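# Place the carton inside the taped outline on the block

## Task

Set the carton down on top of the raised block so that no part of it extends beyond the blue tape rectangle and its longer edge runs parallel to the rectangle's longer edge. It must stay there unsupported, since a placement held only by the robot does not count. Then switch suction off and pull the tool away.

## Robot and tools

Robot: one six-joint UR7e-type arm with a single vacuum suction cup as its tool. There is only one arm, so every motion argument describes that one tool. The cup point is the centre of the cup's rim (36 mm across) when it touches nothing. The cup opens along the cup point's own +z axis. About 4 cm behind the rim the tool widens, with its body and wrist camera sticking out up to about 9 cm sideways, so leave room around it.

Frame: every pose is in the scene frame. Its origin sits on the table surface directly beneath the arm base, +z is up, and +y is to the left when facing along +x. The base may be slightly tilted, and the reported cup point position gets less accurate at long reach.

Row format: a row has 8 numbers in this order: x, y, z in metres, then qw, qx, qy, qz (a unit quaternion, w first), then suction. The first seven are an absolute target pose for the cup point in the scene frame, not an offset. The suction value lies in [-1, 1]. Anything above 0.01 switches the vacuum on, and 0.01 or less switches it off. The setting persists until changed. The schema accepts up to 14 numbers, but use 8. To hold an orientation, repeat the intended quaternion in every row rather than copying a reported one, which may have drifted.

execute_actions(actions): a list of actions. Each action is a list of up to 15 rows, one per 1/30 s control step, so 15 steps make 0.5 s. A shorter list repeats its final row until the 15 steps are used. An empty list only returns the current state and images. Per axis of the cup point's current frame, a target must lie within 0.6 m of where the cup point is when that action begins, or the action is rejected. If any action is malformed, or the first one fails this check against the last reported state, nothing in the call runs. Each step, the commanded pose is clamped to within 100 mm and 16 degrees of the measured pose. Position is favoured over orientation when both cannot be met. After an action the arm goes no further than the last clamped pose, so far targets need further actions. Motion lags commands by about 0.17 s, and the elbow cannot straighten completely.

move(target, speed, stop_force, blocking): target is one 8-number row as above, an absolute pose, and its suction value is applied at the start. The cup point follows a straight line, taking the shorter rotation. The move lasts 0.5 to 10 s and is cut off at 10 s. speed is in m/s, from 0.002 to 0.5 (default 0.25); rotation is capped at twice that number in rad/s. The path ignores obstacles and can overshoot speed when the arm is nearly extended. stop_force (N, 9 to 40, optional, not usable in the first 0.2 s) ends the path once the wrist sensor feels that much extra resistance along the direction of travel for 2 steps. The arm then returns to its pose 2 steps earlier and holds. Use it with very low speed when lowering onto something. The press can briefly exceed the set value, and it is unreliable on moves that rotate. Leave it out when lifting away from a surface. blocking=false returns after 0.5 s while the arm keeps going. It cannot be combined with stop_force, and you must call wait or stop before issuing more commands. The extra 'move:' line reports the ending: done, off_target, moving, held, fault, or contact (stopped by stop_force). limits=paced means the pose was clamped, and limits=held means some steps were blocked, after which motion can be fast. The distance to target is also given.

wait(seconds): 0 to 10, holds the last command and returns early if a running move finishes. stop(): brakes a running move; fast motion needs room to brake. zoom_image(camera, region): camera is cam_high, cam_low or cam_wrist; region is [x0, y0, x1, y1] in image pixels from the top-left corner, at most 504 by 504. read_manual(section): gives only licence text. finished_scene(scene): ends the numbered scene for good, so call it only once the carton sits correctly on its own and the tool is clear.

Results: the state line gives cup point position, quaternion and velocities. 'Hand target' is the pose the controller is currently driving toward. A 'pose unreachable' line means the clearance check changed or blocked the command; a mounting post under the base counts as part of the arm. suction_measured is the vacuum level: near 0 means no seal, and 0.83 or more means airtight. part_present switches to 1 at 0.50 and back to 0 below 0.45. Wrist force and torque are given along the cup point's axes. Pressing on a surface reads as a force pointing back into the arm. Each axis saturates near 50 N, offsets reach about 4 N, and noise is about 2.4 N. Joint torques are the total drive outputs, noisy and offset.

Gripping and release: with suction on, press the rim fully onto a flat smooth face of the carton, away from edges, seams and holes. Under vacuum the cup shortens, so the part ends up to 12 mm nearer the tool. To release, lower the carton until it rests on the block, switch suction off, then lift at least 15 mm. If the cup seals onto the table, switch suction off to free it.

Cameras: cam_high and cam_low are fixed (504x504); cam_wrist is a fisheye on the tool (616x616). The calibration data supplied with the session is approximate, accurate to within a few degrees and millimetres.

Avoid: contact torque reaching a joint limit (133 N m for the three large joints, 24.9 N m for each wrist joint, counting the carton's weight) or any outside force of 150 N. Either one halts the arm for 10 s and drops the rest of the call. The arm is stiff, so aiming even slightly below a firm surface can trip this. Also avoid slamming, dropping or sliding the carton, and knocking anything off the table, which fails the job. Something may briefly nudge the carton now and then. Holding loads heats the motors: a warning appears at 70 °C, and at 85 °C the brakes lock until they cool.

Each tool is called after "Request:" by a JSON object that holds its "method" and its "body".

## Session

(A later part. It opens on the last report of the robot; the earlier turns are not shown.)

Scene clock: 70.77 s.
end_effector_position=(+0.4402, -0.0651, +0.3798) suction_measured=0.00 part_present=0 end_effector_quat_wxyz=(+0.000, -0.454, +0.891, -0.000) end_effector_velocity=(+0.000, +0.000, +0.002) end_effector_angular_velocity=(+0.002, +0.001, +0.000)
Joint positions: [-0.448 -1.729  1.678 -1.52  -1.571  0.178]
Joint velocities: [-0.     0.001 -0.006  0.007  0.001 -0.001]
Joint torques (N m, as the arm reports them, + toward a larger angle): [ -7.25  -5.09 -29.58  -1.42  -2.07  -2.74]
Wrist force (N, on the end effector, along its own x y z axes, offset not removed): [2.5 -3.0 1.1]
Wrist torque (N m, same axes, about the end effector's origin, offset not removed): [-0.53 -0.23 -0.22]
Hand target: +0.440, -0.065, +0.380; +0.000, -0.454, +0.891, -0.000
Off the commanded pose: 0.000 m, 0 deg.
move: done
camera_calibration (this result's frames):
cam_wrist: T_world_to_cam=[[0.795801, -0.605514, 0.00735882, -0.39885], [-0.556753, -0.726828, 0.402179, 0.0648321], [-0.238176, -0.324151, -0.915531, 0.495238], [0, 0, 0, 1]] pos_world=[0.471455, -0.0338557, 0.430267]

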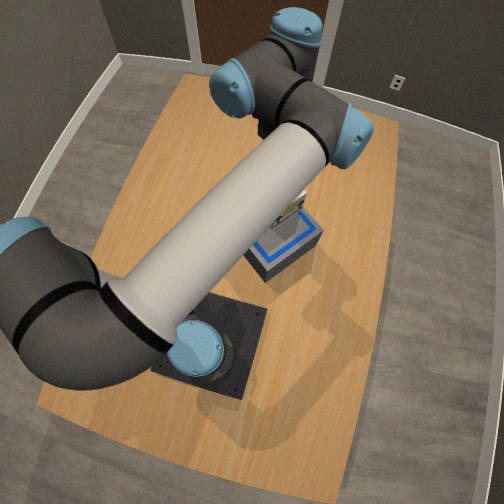

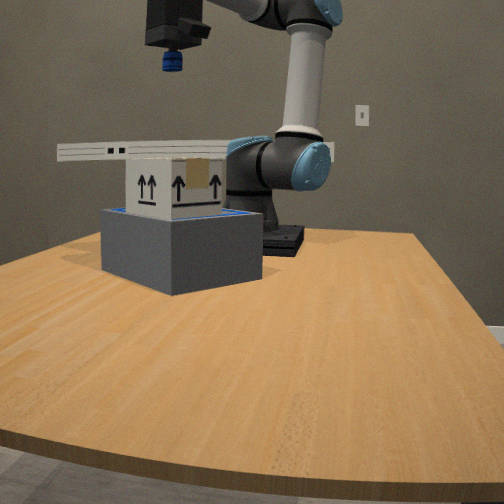

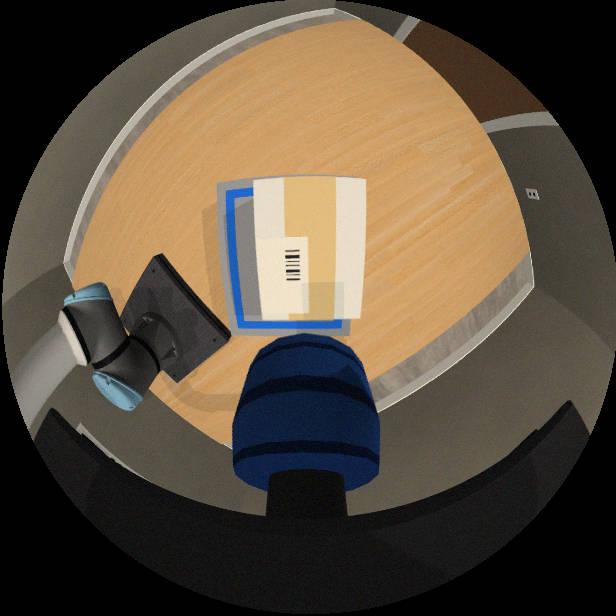

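Request:
{"method": "move", "body": {"target": [0.445,-0.065,0.235,0,-0.454,0.891,0,1]}}

Request:
{"method": "move", "body": {"target": [0.445,-0.065,0.18,0,-0.454,0.891,0,1], "speed": 0.015, "stop_force": 10}}

Request:
{"method": "move", "body": {"target": [0.445,-0.065,0.222,0,-0.454,0.891,0,1], "speed": 0.04}}

Request:
{"method": "move", "body": {"target": [0.417,-0.082,0.222,0,-0.454,0.891,0,1], "speed": 0.05}}

Request:
{"method": "move", "body": {"target": [0.417,-0.082,0.208,0,-0.454,0.891,0,1], "speed": 0.01}}

Request:
{"method": "move", "body": {"target": [0.417,-0.082,0.38,0,-0.454,0.891,0,-1], "speed": 0.05}}

Scene clock: 82.17 s.
end_effector_position=(+0.4447, -0.0649, +0.2352) suction_measured=0.00 part_present=0 end_effector_quat_wxyz=(-0.000, -0.454, +0.891, +0.000) end_effector_velocity=(+0.001, +0.000, -0.001) end_effector_angular_velocity=(+0.000, -0.002, +0.001)
Joint positions: [-0.443 -1.668  2.    -1.903 -1.571  0.183]
Joint velocities: [ 0.     0.001  0.003 -0.006  0.001 -0.001]
Joint torques (N m, as the arm reports them, + toward a larger angle): [  8.25  -5.86 -13.14  -3.44   1.45   2.79]
Wrist force (N, on the end effector, along its own x y z axes, offset not removed): [0.5 -4.6 1.9]
Wrist torque (N m, same axes, about the end effector's origin, offset not removed): [-0.81 -0.09 -0.14]
Hand target: +0.445, -0.065, +0.235; -0.000, -0.454, +0.891, +0.000
Off the commanded pose: 0.000 m, 0 deg.
move: done
camera_calibration (this result's frames):
cam_wrist: T_world_to_cam=[[0.795806, -0.60551, 0.00713893, -0.401186], [-0.556655, -0.726855, 0.402265, 0.125604], [-0.238386, -0.324099, -0.915496, 0.364062], [0, 0, 0, 1]] pos_world=[0.475972, -0.033634, 0.285635]

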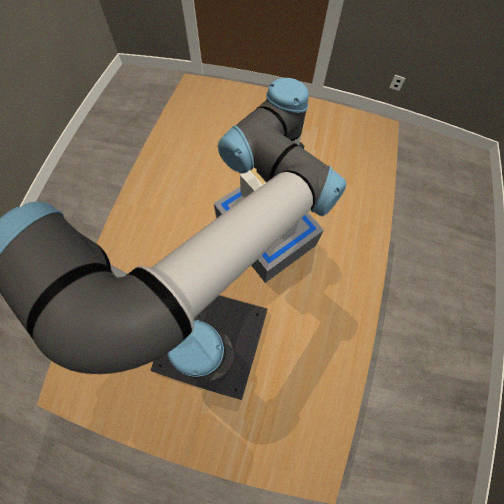

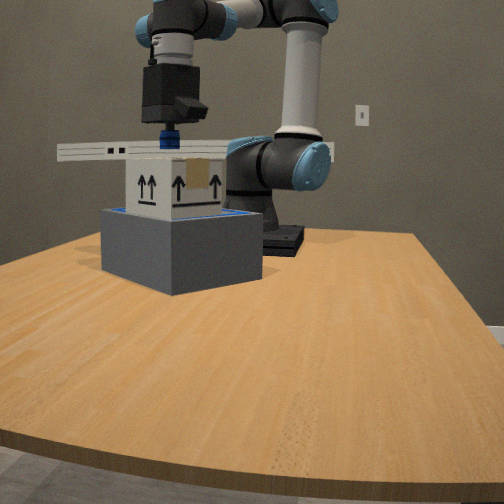

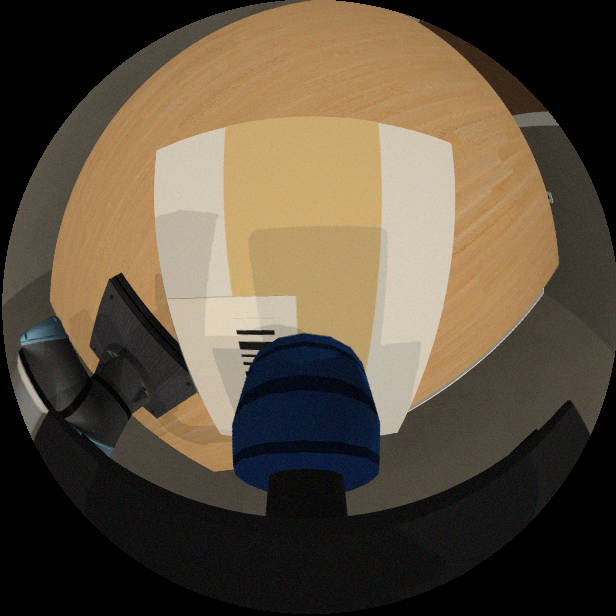

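Scene clock: 84.50 s.
end_effector_position=(+0.4449, -0.0649, +0.2058) suction_measured=0.98 part_present=1 end_effector_quat_wxyz=(-0.000, -0.454, +0.891, +0.000) end_effector_velocity=(-0.001, +0.001, +0.003) end_effector_angular_velocity=(+0.001, +0.004, +0.000)
Joint positions: [-0.443 -1.64   2.055 -1.986 -1.571  0.183]
Joint velocities: [ 0.    -0.005 -0.007  0.015 -0.001  0.   ]
Joint torques (N m, as the arm reports them, + toward a larger angle): [ -1.21 -18.5  -12.6    3.62  -1.36  -1.09]
Wrist force (N, on the end effector, along its own x y z axes, offset not removed): [-0.6 -2.4 -36.2]
Wrist torque (N m, same axes, about the end effector's origin, offset not removed): [-0.11 -0.13 -0.28]
Hand target: +0.445, -0.065, +0.206; +0.000, -0.454, +0.891, +0.000
Off the commanded pose: 0.026 m, 0 deg.
move: contact
camera_calibration (this result's frames):
cam_wrist: T_world_to_cam=[[0.795806, -0.60551, 0.00709884, -0.40107], [-0.556643, -0.726865, 0.402263, 0.137439], [-0.238415, -0.324075, -0.915497, 0.337224], [0, 0, 0, 1]] pos_world=[0.476077, -0.0336661, 0.256288]

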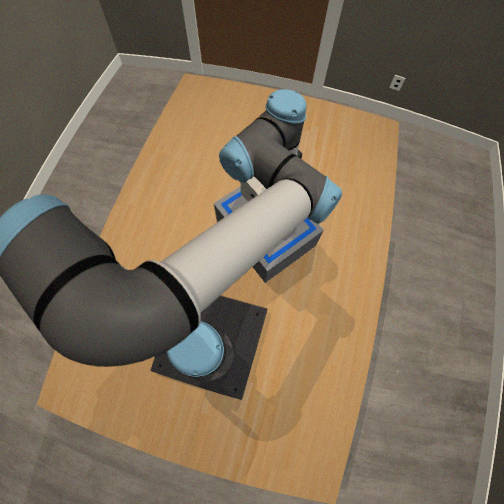

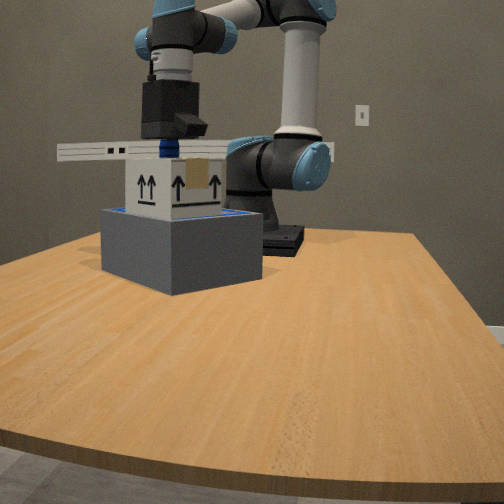

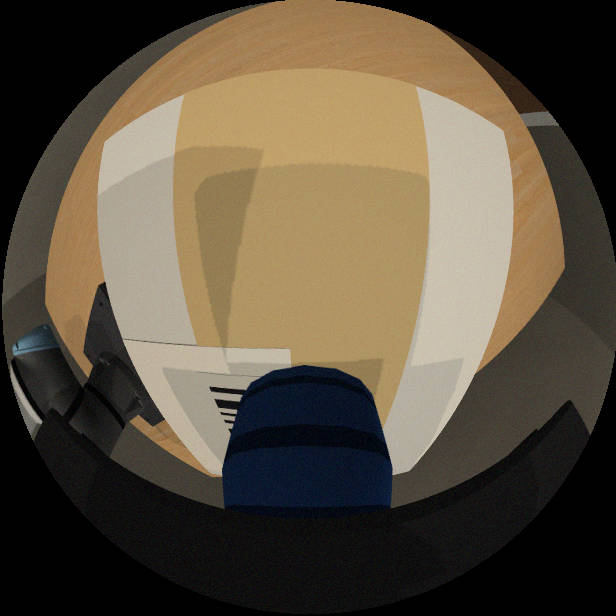

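Scene clock: 85.30 s.
end_effector_position=(+0.4450, -0.0650, +0.2218) suction_measured=0.98 part_present=1 end_effector_quat_wxyz=(+0.000, -0.454, +0.891, -0.000) end_effector_velocity=(-0.000, -0.000, +0.002) end_effector_angular_velocity=(+0.001, +0.001, -0.001)
Joint positions: [-0.443 -1.656  2.025 -1.941 -1.571  0.183]
Joint velocities: [-0.001 -0.001 -0.004  0.007  0.001  0.001]
Joint torques (N m, as the arm reports them, + toward a larger angle): [ -1.04 -35.18 -33.27  -1.41  -1.18  -1.21]
Wrist force (N, on the end effector, along its own x y z axes, offset not removed): [1.8 -2.9 8.8]
Wrist torque (N m, same axes, about the end effector's origin, offset not removed): [-0.41 -0.25 -0.24]
Hand target: +0.445, -0.065, +0.222; +0.000, -0.454, +0.891, -0.000
Off the commanded pose: 0.000 m, 0 deg.
move: done
camera_calibration (this result's frames):
cam_wrist: T_world_to_cam=[[0.795805, -0.605509, 0.00723868, -0.401403], [-0.556695, -0.726841, 0.402236, 0.131077], [-0.238296, -0.324131, -0.915507, 0.3518], [0, 0, 0, 1]] pos_world=[0.476241, -0.0337514, 0.272257]

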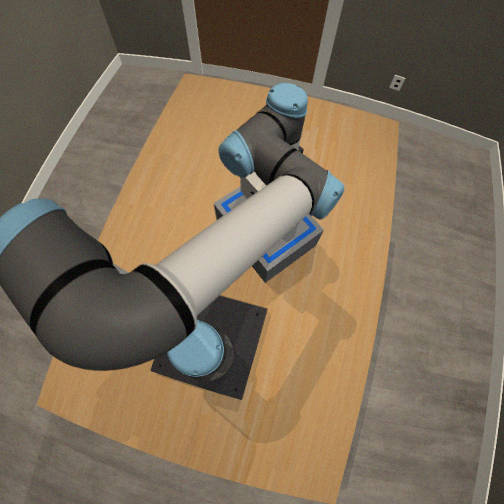

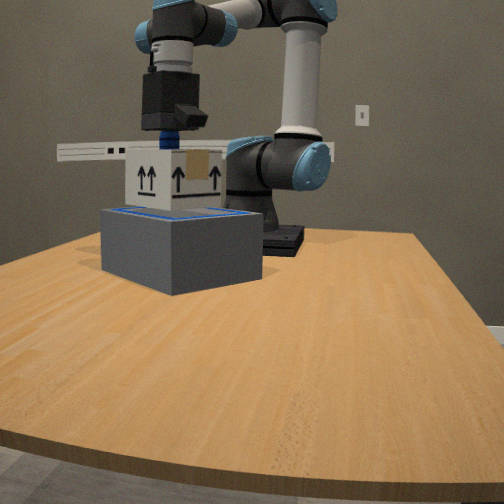

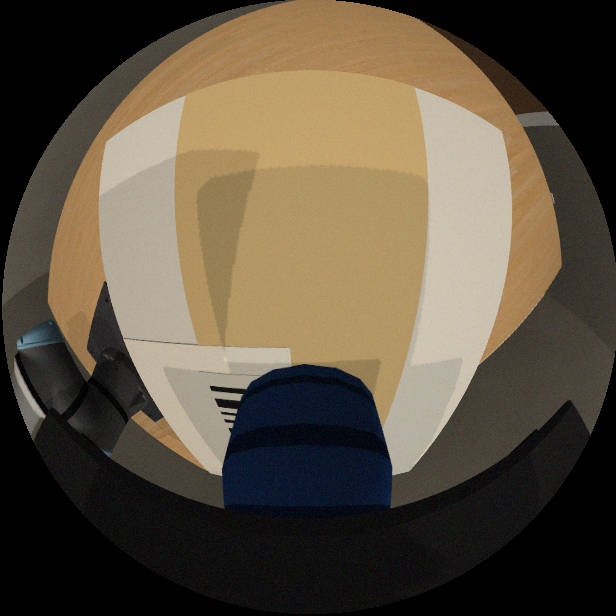

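Scene clock: 86.37 s.
end_effector_position=(+0.4171, -0.0820, +0.2220) suction_measured=0.98 part_present=1 end_effector_quat_wxyz=(-0.000, -0.454, +0.891, -0.000) end_effector_velocity=(-0.001, -0.000, -0.000) end_effector_angular_velocity=(+0.002, +0.001, +0.001)
Joint positions: [-0.51  -1.72   2.08  -1.931 -1.571  0.116]
Joint velocities: [-0.003 -0.002  0.002  0.001  0.001 -0.004]
Joint torques (N m, as the arm reports them, + toward a larger angle): [ -5.76 -31.78 -14.24  -1.88   1.51  -2.84]
Wrist force (N, on the end effector, along its own x y z axes, offset not removed): [-0.1 -2.1 9.7]
Wrist torque (N m, same axes, about the end effector's origin, offset not removed): [-0.48 0.08 -0.27]
Hand target: +0.417, -0.082, +0.222; +0.000, -0.454, +0.891, -0.000
Off the commanded pose: 0.000 m, 0 deg.
move: done
camera_calibration (this result's frames):
cam_wrist: T_world_to_cam=[[0.795797, -0.60552, 0.00726844, -0.389495], [-0.556693, -0.726798, 0.402316, 0.103122], [-0.238328, -0.324208, -0.915472, 0.339859], [0, 0, 0, 1]] pos_world=[0.448364, -0.0507134, 0.272475]

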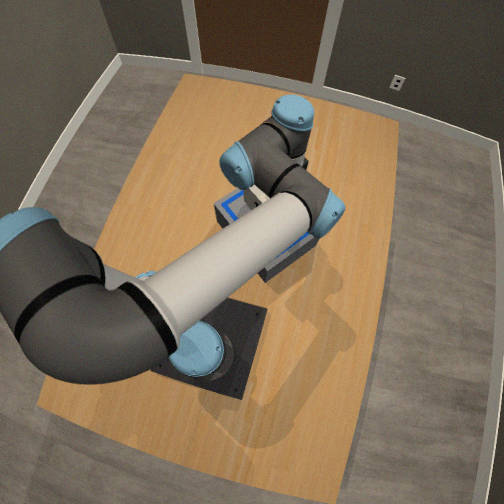

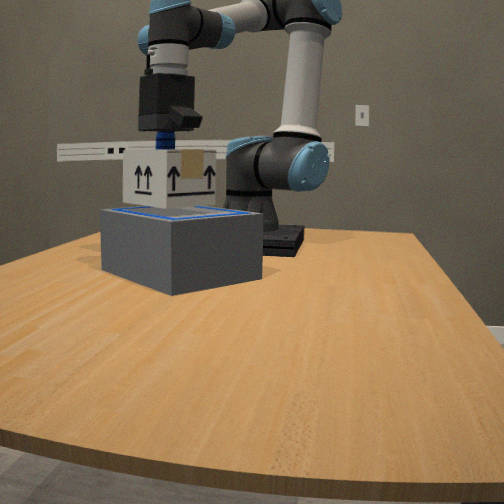

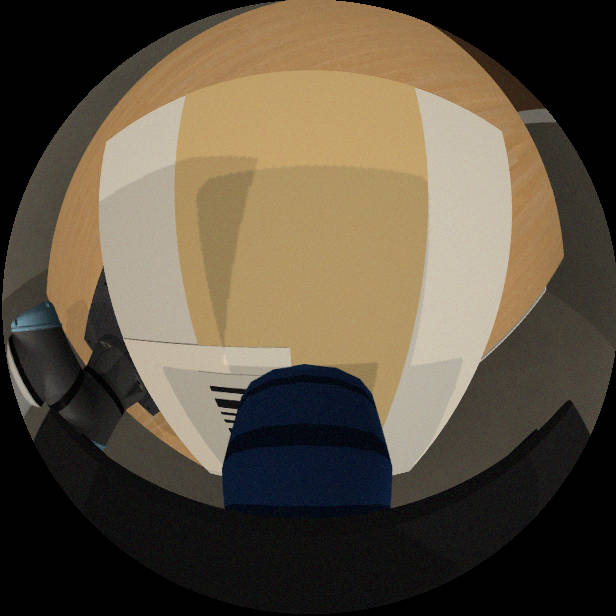

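Scene clock: 88.00 s.
end_effector_position=(+0.4170, -0.0820, +0.2082) suction_measured=0.98 part_present=1 end_effector_quat_wxyz=(-0.000, -0.454, +0.891, +0.000) end_effector_velocity=(+0.000, +0.001, -0.002) end_effector_angular_velocity=(+0.001, -0.001, -0.001)
Joint positions: [-0.51  -1.706  2.107 -1.972 -1.571  0.115]
Joint velocities: [ 0.001  0.001  0.004 -0.005  0.001  0.002]
Joint torques (N m, as the arm reports them, + toward a larger angle): [ -7.48  -9.03 -16.99  -4.69   1.31  -2.81]
Wrist force (N, on the end effector, along its own x y z axes, offset not removed): [0.5 -1.7 8.2]
Wrist torque (N m, same axes, about the end effector's origin, offset not removed): [-0.25 -0.05 -0.12]
Hand target: +0.417, -0.082, +0.208; -0.000, -0.454, +0.891, +0.000
Off the commanded pose: 0.000 m, 0 deg.
move: done
camera_calibration (this result's frames):
cam_wrist: T_world_to_cam=[[0.795805, -0.605509, 0.00721683, -0.38927], [-0.556684, -0.726841, 0.402249, 0.108588], [-0.23832, -0.324129, -0.915502, 0.327162], [0, 0, 0, 1]] pos_world=[0.448202, -0.0507375, 0.258648]

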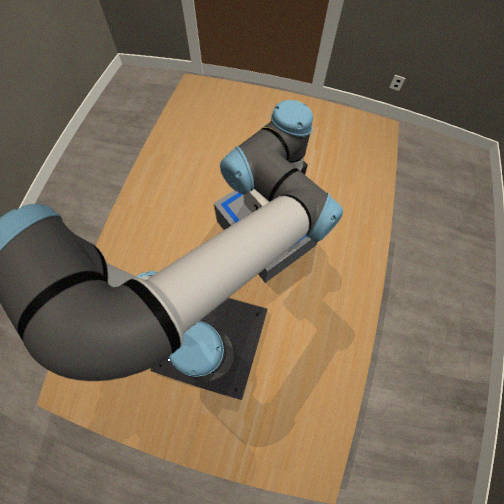

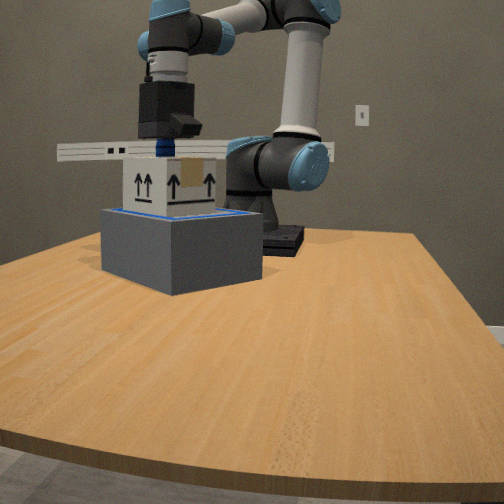

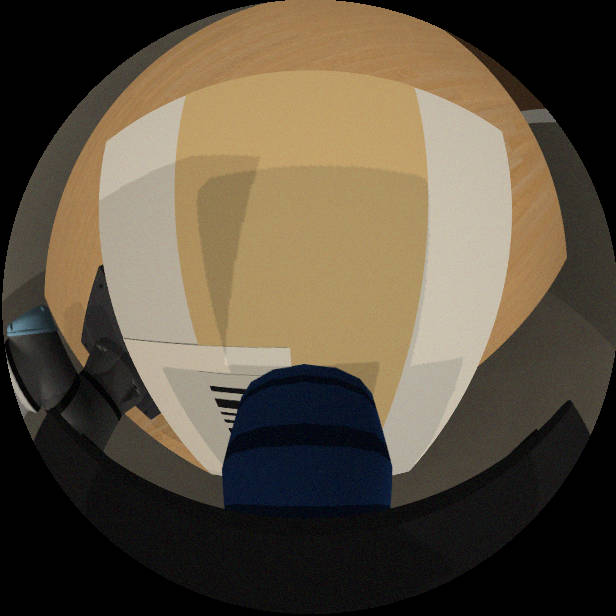

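Scene clock: 91.80 s.
end_effector_position=(+0.4172, -0.0821, +0.3798) suction_measured=0.00 part_present=0 end_effector_quat_wxyz=(+0.000, -0.454, +0.891, -0.000) end_effector_velocity=(-0.000, -0.000, +0.002) end_effector_angular_velocity=(+0.001, +0.002, +0.000)
Joint positions: [-0.51  -1.778  1.717 -1.51  -1.571  0.116]
Joint velocities: [-0.001  0.001 -0.006  0.007  0.    -0.001]
Joint torques (N m, as the arm reports them, + toward a larger angle): [  7.05  -4.6  -27.65  -0.5    0.66   3.  ]
Wrist force (N, on the end effector, along its own x y z axes, offset not removed): [0.0 -1.7 0.0]
Wrist torque (N m, same axes, about the end effector's origin, offset not removed): [-0.23 0.04 -0.17]
Hand target: +0.417, -0.082, +0.380; +0.000, -0.454, +0.891, -0.000
Off the commanded pose: 0.000 m, 0 deg.
move: done
camera_calibration (this result's frames):
cam_wrist: T_world_to_cam=[[0.795804, -0.60551, 0.0072697, -0.390814], [-0.55671, -0.726839, 0.402217, 0.0396319], [-0.238263, -0.324133, -0.915515, 0.484247], [0, 0, 0, 1]] pos_world=[0.448453, -0.0508751, 0.430236]

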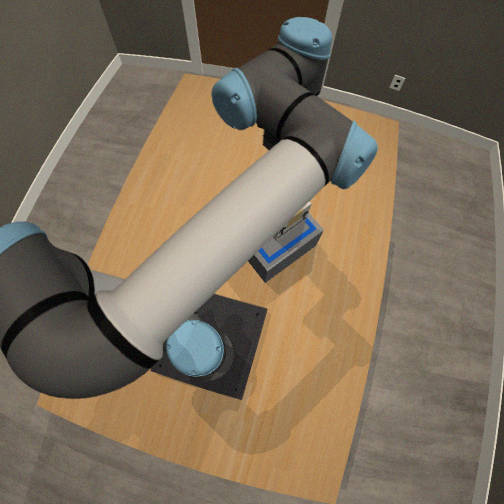

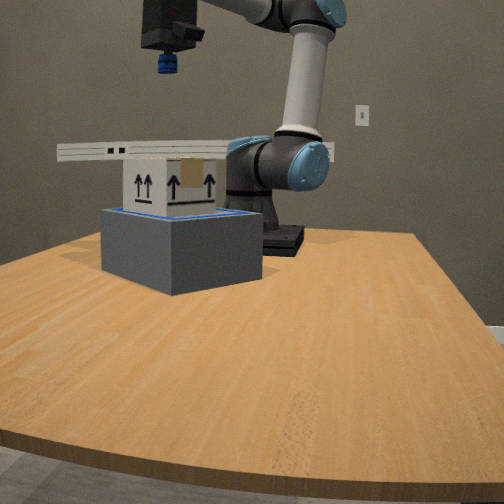

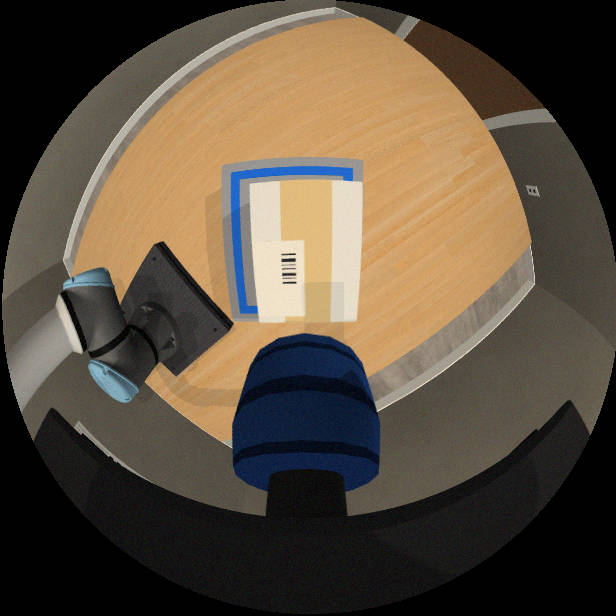

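Request:
{"method": "finished_scene", "body": {"scene": 1}}

The scene is finished: the task was done.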